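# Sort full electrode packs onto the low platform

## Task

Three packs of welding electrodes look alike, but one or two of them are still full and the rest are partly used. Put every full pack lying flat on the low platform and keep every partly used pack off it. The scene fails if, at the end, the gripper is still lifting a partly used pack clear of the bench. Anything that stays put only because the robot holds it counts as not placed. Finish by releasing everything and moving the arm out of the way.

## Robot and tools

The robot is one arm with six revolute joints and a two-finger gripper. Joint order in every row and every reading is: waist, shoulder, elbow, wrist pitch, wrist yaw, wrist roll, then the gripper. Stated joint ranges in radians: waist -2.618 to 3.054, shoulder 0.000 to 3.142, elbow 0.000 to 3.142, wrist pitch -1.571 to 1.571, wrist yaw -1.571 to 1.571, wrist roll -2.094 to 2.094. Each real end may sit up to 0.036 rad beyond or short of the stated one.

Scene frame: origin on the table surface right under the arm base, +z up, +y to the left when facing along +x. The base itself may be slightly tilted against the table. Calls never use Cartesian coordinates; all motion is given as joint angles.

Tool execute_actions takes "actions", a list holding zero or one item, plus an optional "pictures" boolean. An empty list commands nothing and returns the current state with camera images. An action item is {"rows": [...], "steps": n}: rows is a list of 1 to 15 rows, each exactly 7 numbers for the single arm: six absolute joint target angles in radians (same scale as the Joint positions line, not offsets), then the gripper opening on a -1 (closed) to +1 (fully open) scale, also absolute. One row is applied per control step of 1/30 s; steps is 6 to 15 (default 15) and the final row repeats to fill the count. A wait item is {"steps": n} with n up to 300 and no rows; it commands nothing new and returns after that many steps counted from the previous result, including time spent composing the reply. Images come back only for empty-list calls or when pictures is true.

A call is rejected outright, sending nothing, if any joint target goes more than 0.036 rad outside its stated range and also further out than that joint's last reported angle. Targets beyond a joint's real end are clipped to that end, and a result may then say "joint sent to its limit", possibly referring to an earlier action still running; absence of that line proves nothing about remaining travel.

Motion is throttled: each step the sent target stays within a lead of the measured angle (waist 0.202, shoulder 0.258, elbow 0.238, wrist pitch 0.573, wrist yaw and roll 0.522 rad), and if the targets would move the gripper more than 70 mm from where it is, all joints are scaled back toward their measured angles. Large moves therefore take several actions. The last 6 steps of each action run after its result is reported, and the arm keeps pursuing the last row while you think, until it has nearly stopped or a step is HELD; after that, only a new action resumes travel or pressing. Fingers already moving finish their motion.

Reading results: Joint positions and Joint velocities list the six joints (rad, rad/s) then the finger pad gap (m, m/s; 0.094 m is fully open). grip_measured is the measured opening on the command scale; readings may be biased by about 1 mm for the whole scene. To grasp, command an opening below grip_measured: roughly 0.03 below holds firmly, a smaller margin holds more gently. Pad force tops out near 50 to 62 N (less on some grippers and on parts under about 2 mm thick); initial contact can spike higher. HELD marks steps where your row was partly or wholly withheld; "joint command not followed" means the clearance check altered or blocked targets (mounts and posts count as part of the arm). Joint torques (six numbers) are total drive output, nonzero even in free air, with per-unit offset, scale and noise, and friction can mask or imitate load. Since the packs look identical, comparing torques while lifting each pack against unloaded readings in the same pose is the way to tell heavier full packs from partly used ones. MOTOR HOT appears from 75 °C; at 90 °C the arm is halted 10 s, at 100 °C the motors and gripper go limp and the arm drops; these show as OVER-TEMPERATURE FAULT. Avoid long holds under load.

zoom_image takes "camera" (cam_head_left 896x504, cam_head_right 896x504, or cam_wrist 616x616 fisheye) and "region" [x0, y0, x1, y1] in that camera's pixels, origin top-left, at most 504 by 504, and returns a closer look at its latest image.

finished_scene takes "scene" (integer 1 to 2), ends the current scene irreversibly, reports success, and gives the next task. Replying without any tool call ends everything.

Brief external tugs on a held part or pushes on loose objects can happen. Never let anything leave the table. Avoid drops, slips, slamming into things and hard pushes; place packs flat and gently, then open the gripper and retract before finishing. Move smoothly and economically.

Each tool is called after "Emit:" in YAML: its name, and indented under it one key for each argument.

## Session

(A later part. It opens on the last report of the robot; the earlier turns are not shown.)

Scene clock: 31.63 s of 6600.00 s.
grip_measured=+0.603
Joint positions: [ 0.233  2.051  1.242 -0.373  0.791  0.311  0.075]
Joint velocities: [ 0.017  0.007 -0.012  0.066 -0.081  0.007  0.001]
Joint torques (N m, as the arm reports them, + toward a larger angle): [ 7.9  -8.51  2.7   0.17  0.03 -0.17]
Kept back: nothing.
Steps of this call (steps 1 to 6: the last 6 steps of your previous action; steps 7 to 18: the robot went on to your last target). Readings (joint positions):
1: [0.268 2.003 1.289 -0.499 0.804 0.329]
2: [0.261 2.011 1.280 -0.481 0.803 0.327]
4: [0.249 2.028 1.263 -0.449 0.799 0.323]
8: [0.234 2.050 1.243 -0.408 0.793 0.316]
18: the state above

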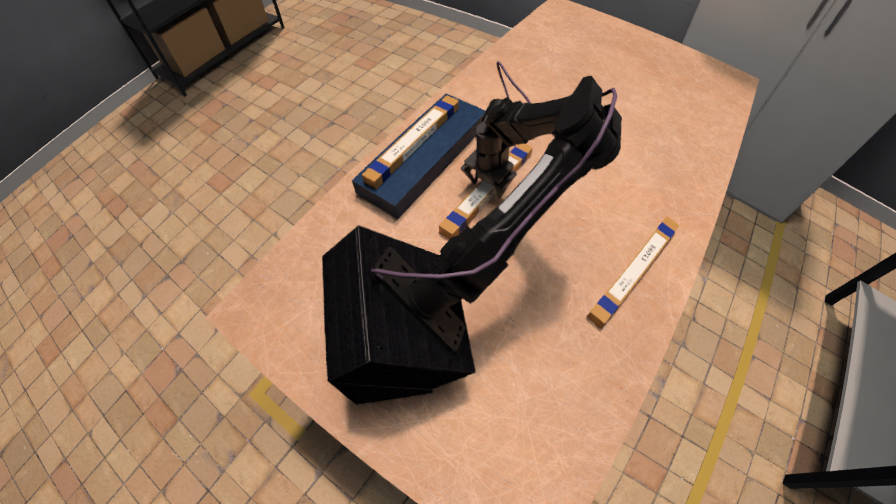

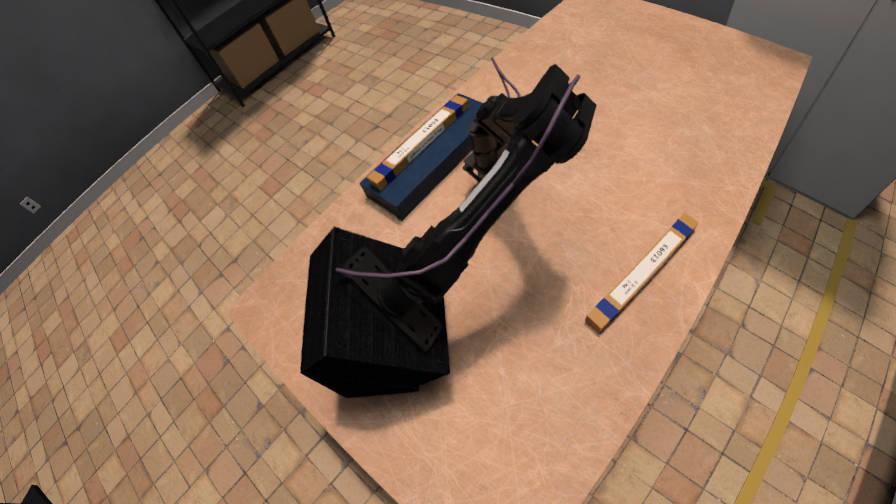

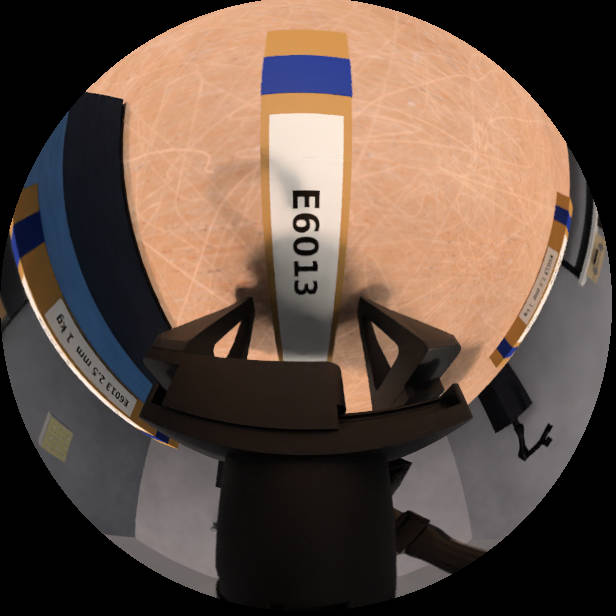

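Emit:
execute_actions:
  actions:
    - {"rows":[[0.24,2.055,1.23,-0.345,0.788,0.298,0.5],[0.237,2.058,1.226,-0.335,0.787,0.295,0.38],[0.237,2.058,1.226,-0.335,0.787,0.295,0.26],[0.237,2.058,1.226,-0.335,0.787,0.295,0.14],[0.237,2.058,1.226,-0.335,0.787,0.295,0.02],[0.237,2.058,1.226,-0.335,0.787,0.295,-0.08],[0.237,2.058,1.226,-0.335,0.787,0.295,-0.15],[0.237,2.058,1.226,-0.335,0.787,0.295,-0.22]],"steps":14}

Emit:
execute_actions:
  actions:
    - {"rows":[[0.245,2.045,1.238,-0.35,0.789,0.3,-0.22],[0.253,2.032,1.25,-0.366,0.791,0.306,-0.22],[0.261,2.02,1.261,-0.384,0.793,0.313,-0.22],[0.269,2.01,1.271,-0.402,0.795,0.32,-0.22],[0.277,2.0,1.281,-0.42,0.797,0.327,-0.22],[0.285,1.99,1.291,-0.44,0.799,0.334,-0.22],[0.293,1.981,1.301,-0.46,0.801,0.341,-0.22],[0.3,1.973,1.31,-0.48,0.803,0.348,-0.22],[0.307,1.965,1.319,-0.5,0.805,0.355,-0.22],[0.314,1.958,1.328,-0.52,0.807,0.362,-0.22],[0.32,1.952,1.336,-0.54,0.809,0.369,-0.22],[0.325,1.948,1.343,-0.558,0.811,0.375,-0.22],[0.33,1.945,1.35,-0.575,0.813,0.38,-0.22]],"steps":15}

Emit:
execute_actions:
  actions:
    - {"steps":22}
  pictures: true

Scene clock: 32.50 s of 6600.00 s.
grip_measured=-0.171
Joint positions: [ 0.232  2.051  1.242 -0.354  0.792  0.306  0.039]
Joint velocities: [-0.017 -0.017  0.007 -0.037 -0.095 -0.081 -0.025]
Joint torques (N m, as the arm reports them, + toward a larger angle): [ 7.65 -8.09  2.07  0.23  0.08 -0.06]
Steps of this call (steps 1 to 15: the robot went on to your last target; steps 16 to 18: nothing new was sent; steps 19 to 26: the first 8 steps of this action). Readings (joint positions):
19: [0.233 2.051 1.242 -0.368 0.791 0.310]
20: [0.233 2.051 1.242 -0.366 0.791 0.309]
22: [0.233 2.051 1.242 -0.360 0.791 0.308]
26: the state above

Scene clock: 33.00 s of 6600.00 s.
grip_measured=-0.172
Joint positions: [ 0.239  2.045  1.264 -0.418  0.79   0.323  0.039]
Joint velocities: [ 0.1   -0.095  0.183 -0.637 -0.022  0.198 -0.   ]
Joint torques (N m, as the arm reports them, + toward a larger angle): [ 12.36 -14.23   6.69   0.03   0.23  -0.02]
Steps of this call (steps 1 to 6: the last 6 steps of your previous action; steps 7 to 15: the first 9 steps of this action). Readings (joint positions):
7: [0.232 2.051 1.242 -0.355 0.791 0.304]
8: [0.232 2.051 1.242 -0.355 0.791 0.304]
10: [0.233 2.050 1.242 -0.357 0.791 0.304]
14: [0.236 2.048 1.258 -0.400 0.790 0.318]
15: the state above

Scene clock: 33.73 s of 6600.00 s.
grip_measured=-0.172
Joint positions: [ 0.284  1.995  1.318 -0.567  0.797  0.368  0.039]
Joint velocities: [-0.002 -0.002 -0.002 -0.066  0.007  0.081  0.001]
Joint torques (N m, as the arm reports them, + toward a larger angle): [ 10.83 -12.31   6.24  -0.03   0.23   0.07]
Kept back: nothing.
Steps of this call (steps 1 to 6: the last 6 steps of your previous action; steps 7 to 22: the robot went on to your last target). Readings (joint positions):
1: [0.243 2.040 1.271 -0.438 0.790 0.328]
2: [0.248 2.035 1.277 -0.459 0.790 0.334]
4: [0.261 2.022 1.292 -0.500 0.791 0.345]
8: [0.282 2.000 1.313 -0.538 0.792 0.358]
22: the state above

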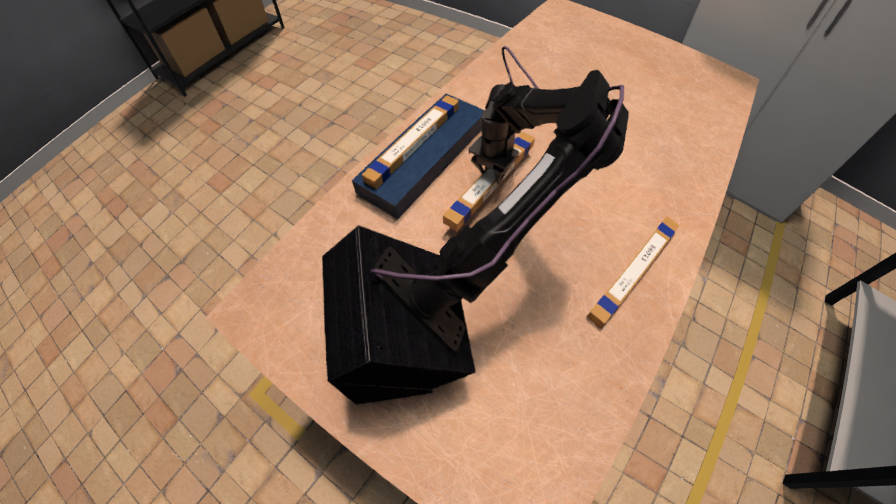

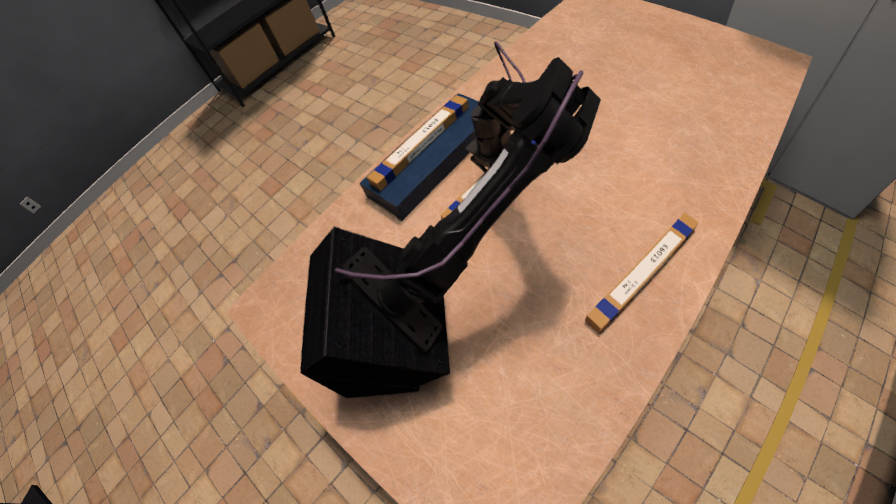

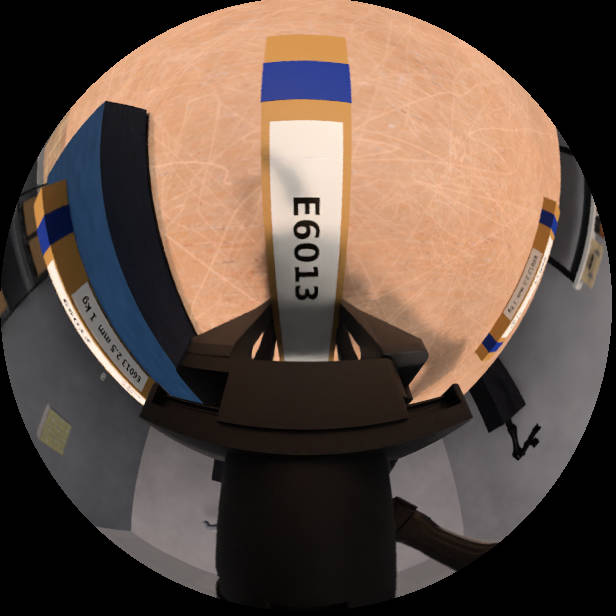

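Emit:
execute_actions:
  actions:
    - {"rows":[[0.328,1.935,1.351,-0.585,0.812,0.38,-0.22],[0.324,1.92,1.352,-0.6,0.81,0.38,-0.22],[0.318,1.9,1.353,-0.618,0.808,0.378,-0.22],[0.31,1.878,1.353,-0.638,0.805,0.375,-0.22],[0.3,1.854,1.353,-0.658,0.802,0.37,-0.22],[0.29,1.83,1.352,-0.678,0.799,0.364,-0.22],[0.279,1.806,1.351,-0.698,0.796,0.357,-0.22],[0.268,1.782,1.35,-0.718,0.792,0.35,-0.22],[0.257,1.758,1.348,-0.738,0.788,0.342,-0.22],[0.246,1.734,1.346,-0.756,0.784,0.334,-0.22],[0.235,1.71,1.344,-0.772,0.78,0.326,-0.22],[0.225,1.688,1.342,-0.786,0.776,0.318,-0.22],[0.216,1.668,1.34,-0.797,0.772,0.31,-0.22],[0.209,1.65,1.338,-0.804,0.769,0.303,-0.22],[0.204,1.636,1.337,-0.808,0.767,0.298,-0.22]],"steps":15}

Emit:
execute_actions:
  actions:
    - {"rows":[[0.202,1.628,1.337,-0.809,0.766,0.296,-0.22],[0.204,1.626,1.338,-0.809,0.766,0.298,-0.22],[0.21,1.63,1.341,-0.81,0.768,0.305,-0.22],[0.222,1.642,1.346,-0.812,0.773,0.32,-0.22],[0.241,1.663,1.354,-0.815,0.78,0.34,-0.22],[0.262,1.687,1.362,-0.818,0.787,0.362,-0.22],[0.283,1.711,1.37,-0.82,0.794,0.384,-0.22],[0.304,1.735,1.378,-0.822,0.801,0.406,-0.22],[0.325,1.759,1.386,-0.824,0.808,0.428,-0.22],[0.346,1.783,1.394,-0.826,0.815,0.45,-0.22],[0.367,1.807,1.402,-0.828,0.822,0.472,-0.22],[0.388,1.831,1.41,-0.83,0.829,0.494,-0.22],[0.409,1.855,1.42,-0.832,0.836,0.516,-0.22],[0.43,1.88,1.432,-0.835,0.843,0.538,-0.22],[0.45,1.91,1.45,-0.84,0.85,0.56,-0.22]],"steps":15}

Emit:
execute_actions:
  actions:
    - {"rows":[[0.464,1.95,1.488,-0.852,0.851,0.58,-0.22],[0.478,1.995,1.532,-0.865,0.853,0.6,-0.22],[0.492,2.042,1.577,-0.878,0.854,0.62,-0.22],[0.505,2.089,1.622,-0.892,0.855,0.64,-0.22],[0.518,2.136,1.667,-0.905,0.856,0.66,-0.22],[0.531,2.183,1.712,-0.919,0.858,0.68,-0.22],[0.544,2.23,1.757,-0.932,0.859,0.7,-0.22],[0.557,2.277,1.802,-0.946,0.86,0.72,-0.22],[0.57,2.324,1.847,-0.959,0.861,0.74,-0.22],[0.583,2.35,1.88,-0.975,0.863,0.755,-0.22],[0.596,2.365,1.9,-0.99,0.864,0.77,-0.22],[0.608,2.372,1.912,-1.005,0.865,0.78,-0.22],[0.618,2.375,1.918,-1.015,0.866,0.785,-0.22],[0.626,2.375,1.92,-1.025,0.867,0.79,-0.22],[0.63,2.375,1.92,-1.03,0.867,0.79,-0.22]],"steps":15}

Emit:
execute_actions:
  actions:
    - {"steps":22}
  pictures: true

Scene clock: 35.33 s of 6600.00 s.
grip_measured=-0.172
Joint positions: [ 0.252  1.886  1.318 -0.664  0.767  0.362  0.039]
Joint velocities: [-0.295 -0.823 -0.012 -0.447 -0.095 -0.168 -0.   ]
Joint torques (N m, as the arm reports them, + toward a larger angle): [  8.57 -14.5    6.31  -0.06   0.41  -0.12]
Steps of this call (steps 1 to 30: the robot went on to your last target; steps 31 to 39: nothing new was sent; steps 40 to 48: the first 9 steps of this action). Readings (joint positions):
40: [0.284 1.995 1.318 -0.568 0.797 0.369]
41: [0.284 1.994 1.318 -0.570 0.797 0.369]
43: [0.284 1.984 1.318 -0.585 0.794 0.369]
47: [0.263 1.913 1.318 -0.647 0.770 0.365]
48: the state above

Scene clock: 35.83 s of 6600.00 s.
grip_measured=-0.172
Joint positions: [ 0.223  1.716  1.338 -0.806  0.81   0.363  0.039]
Joint velocities: [ 0.598  0.691  0.212 -0.11   0.154  0.418 -0.001]
Joint torques (N m, as the arm reports them, + toward a larger angle): [11.09 -7.82  7.    0.05 -0.17 -0.02]
Steps of this call (steps 1 to 6: the last 6 steps of your previous action; steps 7 to 15: the first 9 steps of this action). Readings (joint positions):
7: [0.169 1.692 1.318 -0.753 0.773 0.330]
8: [0.163 1.675 1.318 -0.762 0.777 0.327]
10: [0.162 1.659 1.318 -0.774 0.786 0.325]
14: [0.203 1.694 1.330 -0.801 0.805 0.351]
15: the state above

Scene clock: 36.33 s of 6600.00 s.
grip_measured=-0.172
Joint positions: [ 0.486  2.272  1.733 -0.906  0.834  0.642  0.039]
Joint velocities: [ 0.237  1.316  1.409 -0.198  0.066  0.681  0.   ]
Joint torques (N m, as the arm reports them, + toward a larger angle): [ 14.69 -11.31   6.49  -0.23   0.18   0.02]
Steps of this call (steps 1 to 6: the last 6 steps of your previous action; steps 7 to 15: the first 9 steps of this action). Readings (joint positions):
7: [0.386 1.922 1.399 -0.821 0.816 0.485]
8: [0.405 1.958 1.424 -0.836 0.816 0.505]
10: [0.435 2.042 1.496 -0.869 0.817 0.542]
14: [0.476 2.226 1.684 -0.901 0.830 0.621]
15: the state above

Scene clock: 37.07 s of 6600.00 s.
grip_measured=-0.172
Joint positions: [ 0.578  2.433  1.874 -1.016  0.846  0.777  0.039]
Joint velocities: [-0.007 -0.007  0.007  0.022 -0.037  0.037  0.   ]
Joint torques (N m, as the arm reports them, + toward a larger angle): [ 14.05 -13.92   7.98  -0.18   0.3    0.04]
Kept back: nothing.
Steps of this call (steps 1 to 6: the last 6 steps of your previous action; steps 7 to 22: the robot went on to your last target). Readings (joint positions):
1: [0.495 2.315 1.778 -0.909 0.838 0.662]
2: [0.506 2.352 1.815 -0.910 0.840 0.681]
4: [0.528 2.404 1.858 -0.914 0.840 0.715]
8: [0.570 2.433 1.868 -0.964 0.835 0.753]
22: the state above

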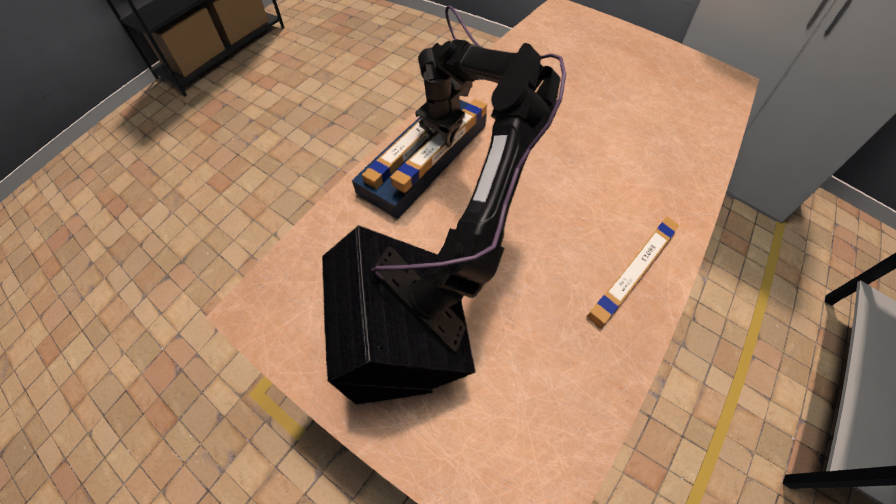

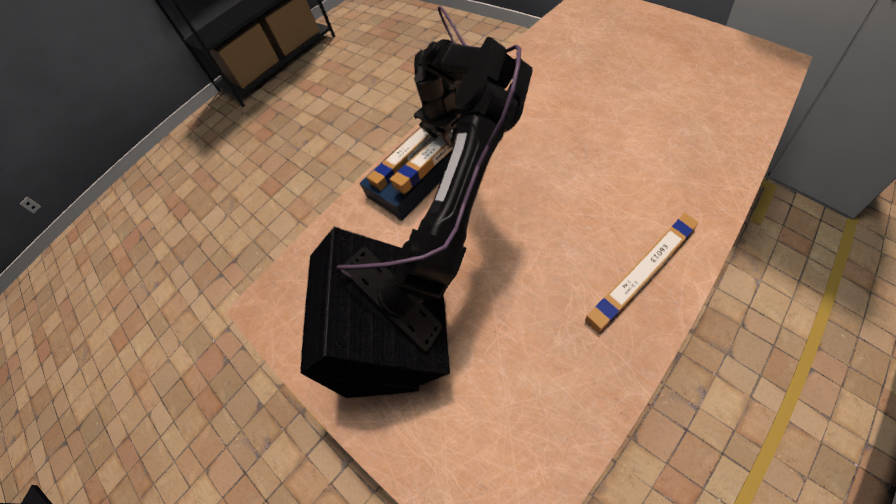

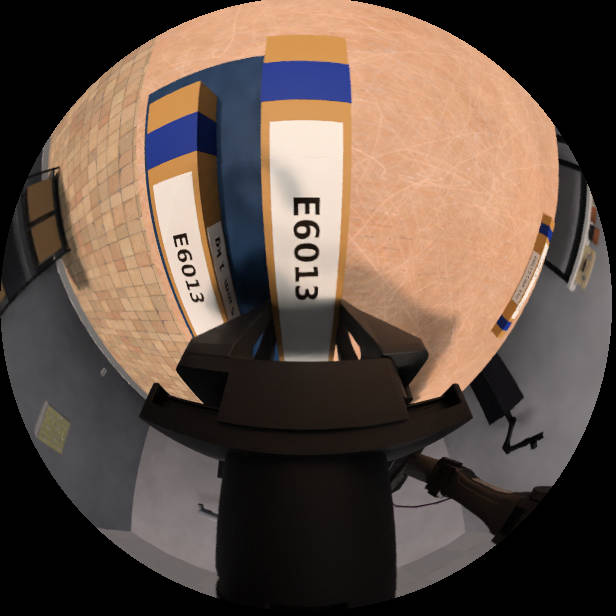

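Emit:
execute_actions:
  actions:
    - {"rows":[[0.634,2.39,1.915,-1.02,0.87,0.793,-0.22],[0.638,2.403,1.91,-1.01,0.872,0.796,-0.22],[0.642,2.414,1.905,-1.0,0.874,0.799,-0.22],[0.646,2.424,1.9,-0.99,0.876,0.802,-0.22],[0.65,2.434,1.896,-0.98,0.878,0.805,-0.22],[0.653,2.444,1.892,-0.97,0.88,0.808,-0.22],[0.656,2.453,1.889,-0.96,0.882,0.811,-0.22],[0.658,2.462,1.886,-0.95,0.883,0.814,-0.22],[0.66,2.47,1.884,-0.94,0.884,0.816,-0.22],[0.66,2.477,1.882,-0.93,0.885,0.818,-0.22],[0.66,2.486,1.88,-0.92,0.885,0.82,-0.22]],"steps":15}

Emit:
execute_actions:
  actions:
    - {"steps":18}
  pictures: true

Scene clock: 38.17 s of 6600.00 s.
grip_measured=-0.172
Joint positions: [ 0.584  2.469  1.874 -0.98   0.867  0.795  0.039]
Joint velocities: [ 0.056  0.305 -0.022  0.227  0.051  0.051  0.   ]
Joint torques (N m, as the arm reports them, + toward a larger angle): [ 15.8  -10.86   5.2   -0.01   0.15   0.06]
Steps of this call (steps 1 to 15: the robot went on to your last target; steps 16 to 24: nothing new was sent; steps 25 to 33: the first 9 steps of this action). Readings (joint positions):
25: [0.578 2.433 1.874 -1.016 0.846 0.779]
26: [0.578 2.433 1.874 -1.016 0.846 0.780]
28: [0.578 2.435 1.874 -1.014 0.850 0.782]
32: [0.582 2.459 1.874 -0.989 0.864 0.792]
33: the state above

Scene clock: 38.77 s of 6600.00 s.
grip_measured=-0.172
Joint positions: [ 0.603  2.527  1.874 -0.928  0.868  0.809  0.039]
Joint velocities: [-0.012 -0.002  0.007 -0.066 -0.007 -0.037 -0.001]
Joint torques (N m, as the arm reports them, + toward a larger angle): [ 14.66 -12.88   4.88   0.02   0.32   0.08]
Kept back: nothing.
Steps of this call (steps 1 to 6: the last 6 steps of your previous action; steps 7 to 18: the robot went on to your last target). Readings (joint positions):
1: [0.586 2.480 1.874 -0.971 0.867 0.797]
2: [0.588 2.491 1.874 -0.962 0.868 0.800]
4: [0.593 2.513 1.874 -0.946 0.867 0.803]
8: [0.602 2.527 1.874 -0.936 0.868 0.808]
18: the state above

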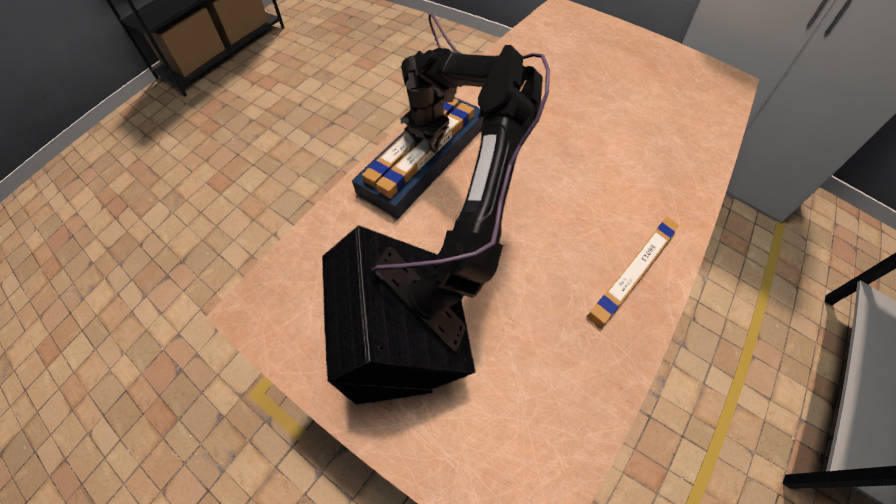

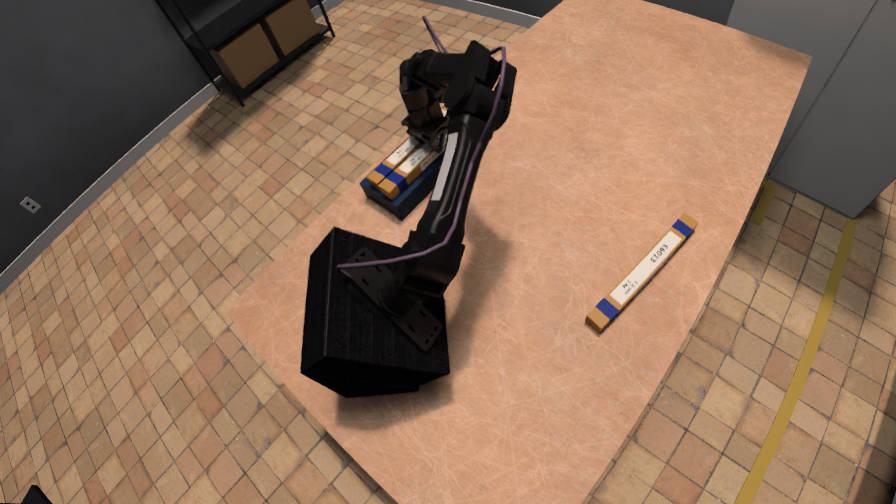

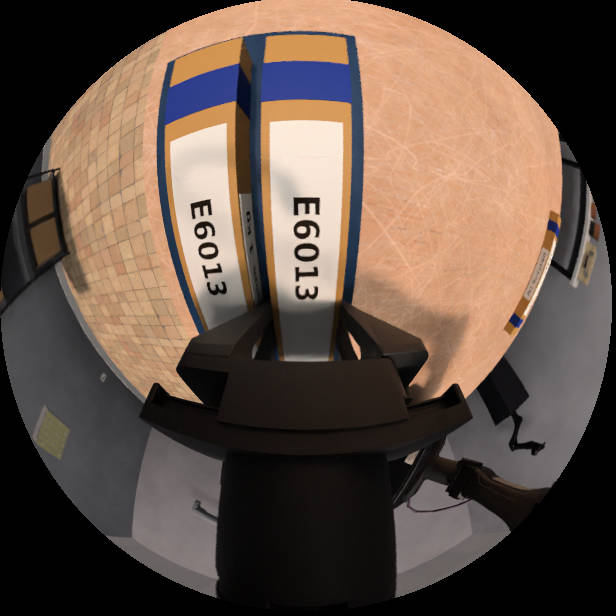

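Emit:
execute_actions:
  actions:
    - {"rows":[[0.653,2.488,1.878,-0.916,0.885,0.818,-0.22],[0.646,2.49,1.876,-0.912,0.885,0.816,-0.22],[0.64,2.49,1.874,-0.908,0.885,0.814,-0.22],[0.634,2.49,1.872,-0.904,0.885,0.812,-0.22],[0.629,2.49,1.87,-0.9,0.885,0.81,-0.22],[0.624,2.49,1.87,-0.896,0.885,0.808,-0.22],[0.62,2.49,1.87,-0.892,0.885,0.806,-0.22],[0.616,2.49,1.87,-0.888,0.885,0.804,-0.22],[0.612,2.49,1.87,-0.884,0.885,0.802,-0.22],[0.608,2.49,1.87,-0.88,0.885,0.8,-0.22]],"steps":15}

Emit:
execute_actions:
  actions:
    - {"steps":12}

Scene clock: 39.47 s of 6600.00 s.
grip_measured=-0.172
Joint positions: [ 0.595  2.527  1.871 -0.916  0.867  0.808  0.039]
Joint velocities: [-0.012 -0.022 -0.002  0.037  0.022  0.022  0.001]
Joint torques (N m, as the arm reports them, + toward a larger angle): [ 11.39 -12.62   4.39   0.38   0.3   -0.1 ]
Steps of this call (steps 1 to 12: the robot went on to your last target; steps 13 to 21: the first 9 steps of this action). Readings (joint positions):
13: [0.603 2.527 1.874 -0.928 0.868 0.809]
14: [0.602 2.527 1.874 -0.927 0.868 0.809]
16: [0.599 2.527 1.873 -0.923 0.868 0.809]
20: [0.595 2.527 1.871 -0.916 0.867 0.809]
21: the state above

Scene clock: 39.87 s of 6600.00 s.
grip_measured=-0.172
Joint positions: [ 0.594  2.527  1.871 -0.916  0.866  0.808  0.039]
Joint velocities: [ 0.002 -0.007  0.002 -0.081 -0.051 -0.051 -0.001]
Joint torques (N m, as the arm reports them, + toward a larger angle): [ 11.   -12.6    4.29   0.35   0.29  -0.13]
Kept back: nothing.
Steps of this call (steps 1 to 6: the last 6 steps of your previous action; steps 7 to 12: the robot went on to your last target). Readings (joint positions):
1: [0.594 2.527 1.871 -0.916 0.867 0.808]
2: [0.594 2.527 1.871 -0.916 0.866 0.808]
4: [0.594 2.527 1.871 -0.916 0.866 0.808]
8: [0.594 2.527 1.871 -0.916 0.866 0.808]
12: the state above

Emit:
execute_actions:
  actions:
    - {"rows":[[0.608,2.5,1.875,-0.9,0.875,0.805,-0.16],[0.608,2.505,1.88,-0.915,0.868,0.808,-0.1],[0.608,2.505,1.885,-0.918,0.866,0.808,-0.04],[0.608,2.505,1.888,-0.918,0.866,0.808,0.0],[0.612,2.503,1.893,-0.93,0.866,0.812,0.0],[0.619,2.501,1.902,-0.95,0.866,0.819,0.0],[0.627,2.499,1.912,-0.972,0.866,0.827,0.0],[0.635,2.497,1.922,-0.994,0.866,0.835,0.0],[0.643,2.495,1.933,-1.016,0.866,0.843,0.0],[0.651,2.493,1.944,-1.038,0.866,0.851,0.0],[0.659,2.491,1.955,-1.06,0.866,0.859,0.0],[0.667,2.489,1.965,-1.082,0.866,0.867,0.0],[0.674,2.487,1.974,-1.102,0.866,0.874,0.0],[0.68,2.486,1.981,-1.116,0.866,0.88,0.0],[0.685,2.485,1.987,-1.128,0.866,0.885,0.0]],"steps":15}

Emit:
execute_actions:
  actions:
    - {"steps":14}
  pictures: true

Scene clock: 40.50 s of 6600.00 s.
grip_measured=-0.003
Joint positions: [ 0.598  2.527  1.886 -0.954  0.863  0.815  0.047]
Joint velocities: [ 0.061 -0.002  0.266 -0.374 -0.022  0.139  0.   ]
Joint torques (N m, as the arm reports them, + toward a larger angle): [ 13.53 -12.16   6.88  -0.01   0.08   0.07]
Steps of this call (steps 1 to 10: the robot went on to your last target; steps 11 to 19: the first 9 steps of this action). Readings (joint positions):
11: [0.594 2.527 1.871 -0.916 0.866 0.808]
12: [0.594 2.527 1.871 -0.917 0.865 0.808]
14: [0.594 2.527 1.871 -0.917 0.865 0.808]
18: [0.595 2.527 1.878 -0.940 0.864 0.812]
19: the state above

Scene clock: 40.97 s of 6600.00 s.
grip_measured=-0.003
Joint positions: [ 0.67   2.502  1.966 -1.105  0.863  0.869  0.047]
Joint velocities: [-0.002 -0.007 -0.012 -0.11   0.007 -0.007  0.001]
Joint torques (N m, as the arm reports them, + toward a larger angle): [ 11.09 -11.     6.05  -0.09   0.11   0.09]
Kept back: nothing.
Steps of this call (steps 1 to 6: the last 6 steps of your previous action; steps 7 to 14: the robot went on to your last target). Readings (joint positions):
1: [0.601 2.527 1.896 -0.969 0.863 0.820]
2: [0.607 2.527 1.907 -0.985 0.863 0.825]
4: [0.622 2.526 1.931 -1.018 0.863 0.837]
8: [0.659 2.512 1.960 -1.074 0.863 0.858]
14: the state above

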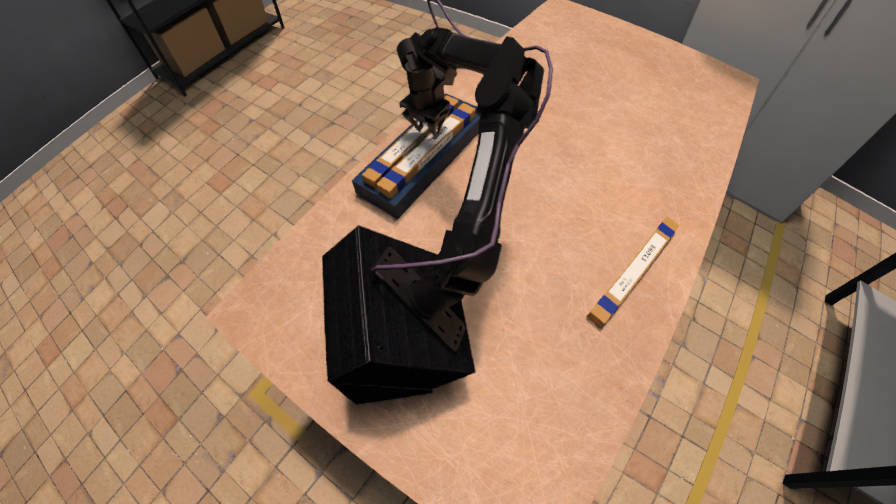

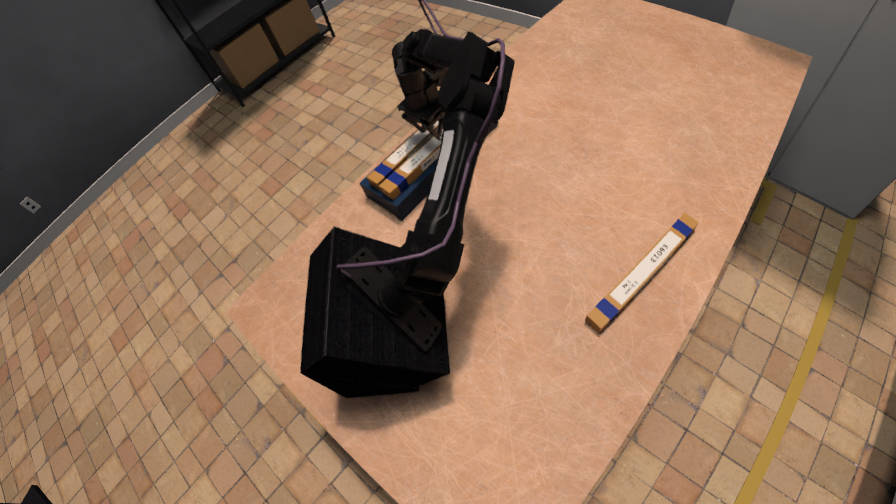

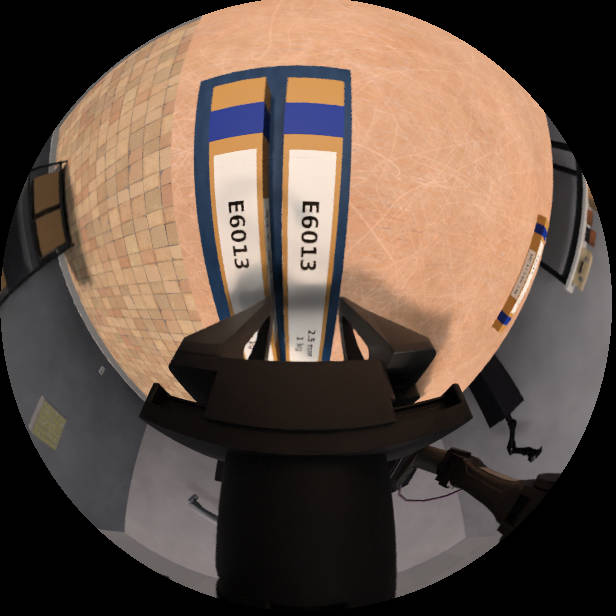

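Emit:
execute_actions:
  actions:
    - {"rows":[[0.685,2.47,1.975,-1.125,0.866,0.885,0.0],[0.683,2.445,1.955,-1.12,0.866,0.88,0.0],[0.679,2.41,1.93,-1.115,0.866,0.87,0.0],[0.673,2.37,1.9,-1.11,0.866,0.86,0.0],[0.665,2.325,1.865,-1.1,0.866,0.85,0.0],[0.655,2.28,1.83,-1.09,0.866,0.835,0.0],[0.643,2.235,1.795,-1.08,0.866,0.82,0.0],[0.63,2.19,1.76,-1.07,0.866,0.805,0.0],[0.617,2.145,1.725,-1.06,0.866,0.79,0.0],[0.604,2.1,1.69,-1.05,0.866,0.775,0.0],[0.591,2.06,1.66,-1.04,0.866,0.76,0.0],[0.58,2.025,1.633,-1.03,0.866,0.75,0.0],[0.571,1.998,1.612,-1.025,0.866,0.74,0.0],[0.565,1.98,1.6,-1.02,0.866,0.735,0.0]],"steps":15}

Emit:
execute_actions:
  actions:
    - {"steps":12}
  pictures: true

Scene clock: 41.67 s of 6600.00 s.
grip_measured=-0.003
Joint positions: [ 0.643  2.277  1.782 -1.094  0.853  0.841  0.047]
Joint velocities: [-0.349 -1.487 -0.935  0.183  0.022 -0.359 -0.001]
Joint torques (N m, as the arm reports them, + toward a larger angle): [  8.39 -11.74   4.58   0.04   0.24  -0.13]
Steps of this call (steps 1 to 12: the robot went on to your last target; steps 13 to 21: the first 9 steps of this action). Readings (joint positions):
13: [0.670 2.502 1.966 -1.117 0.863 0.873]
14: [0.670 2.500 1.966 -1.117 0.862 0.873]
16: [0.669 2.475 1.940 -1.111 0.860 0.872]
20: [0.653 2.327 1.814 -1.099 0.853 0.850]
21: the state above

Scene clock: 42.07 s of 6600.00 s.
grip_measured=-0.003
Joint positions: [ 0.542  1.964  1.622 -1.035  0.866  0.756  0.047]
Joint velocities: [ 0.002  0.056 -0.164  0.081 -0.037 -0.022  0.   ]
Joint torques (N m, as the arm reports them, + toward a larger angle): [ 9.25 -6.68  3.93  0.34  0.1  -0.14]
Kept back: nothing.
Steps of this call (steps 1 to 6: the last 6 steps of your previous action; steps 7 to 12: the robot went on to your last target). Readings (joint positions):
1: [0.630 2.224 1.751 -1.087 0.852 0.830]
2: [0.615 2.171 1.721 -1.079 0.853 0.819]
4: [0.582 2.071 1.672 -1.064 0.854 0.797]
8: [0.541 1.964 1.636 -1.050 0.865 0.769]
12: the state above

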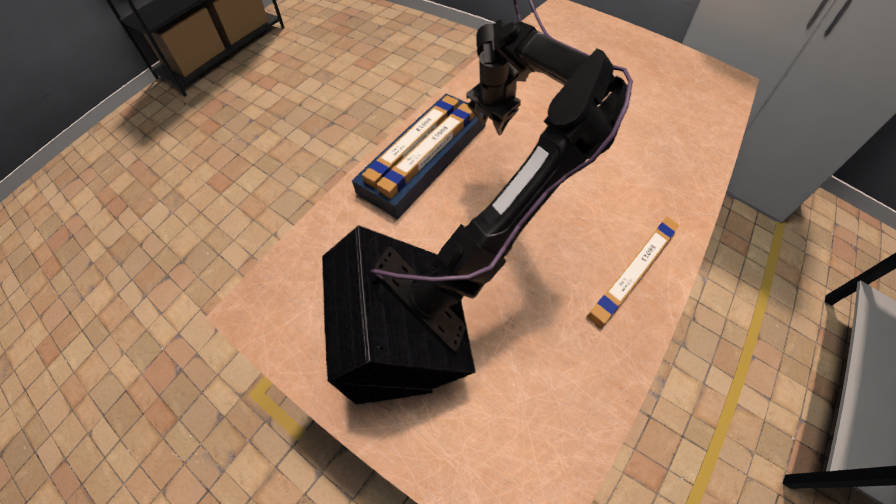

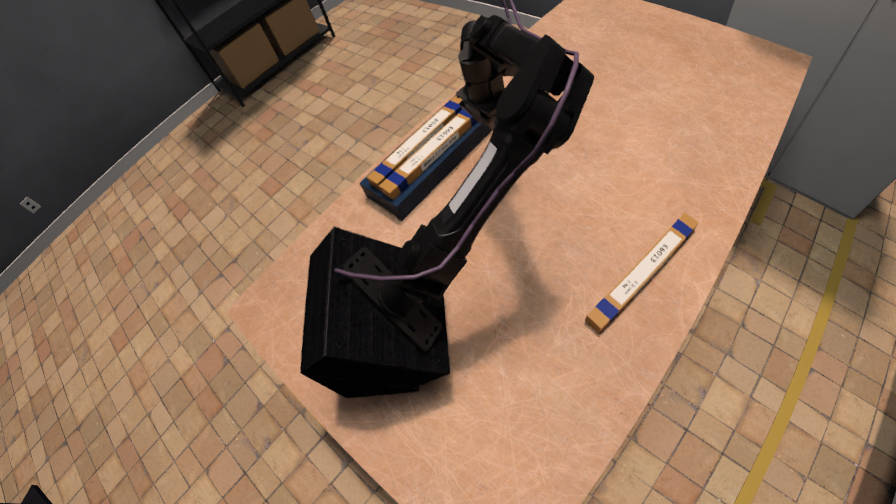

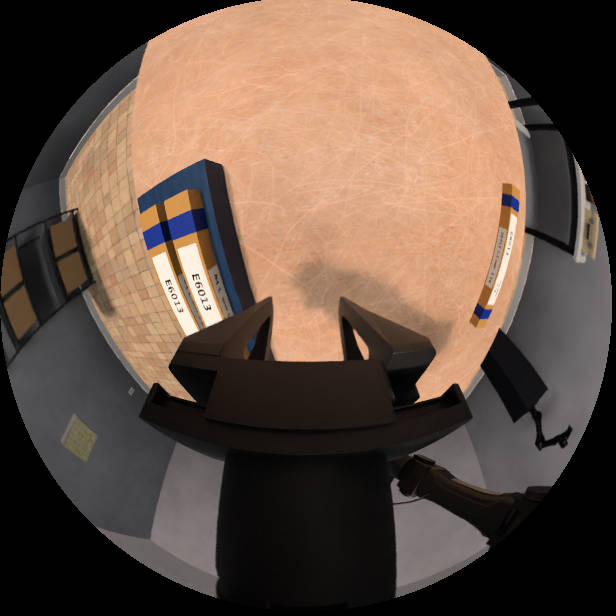

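Emit:
finished_scene:
  scene: 1

The scene is finished: the task was done.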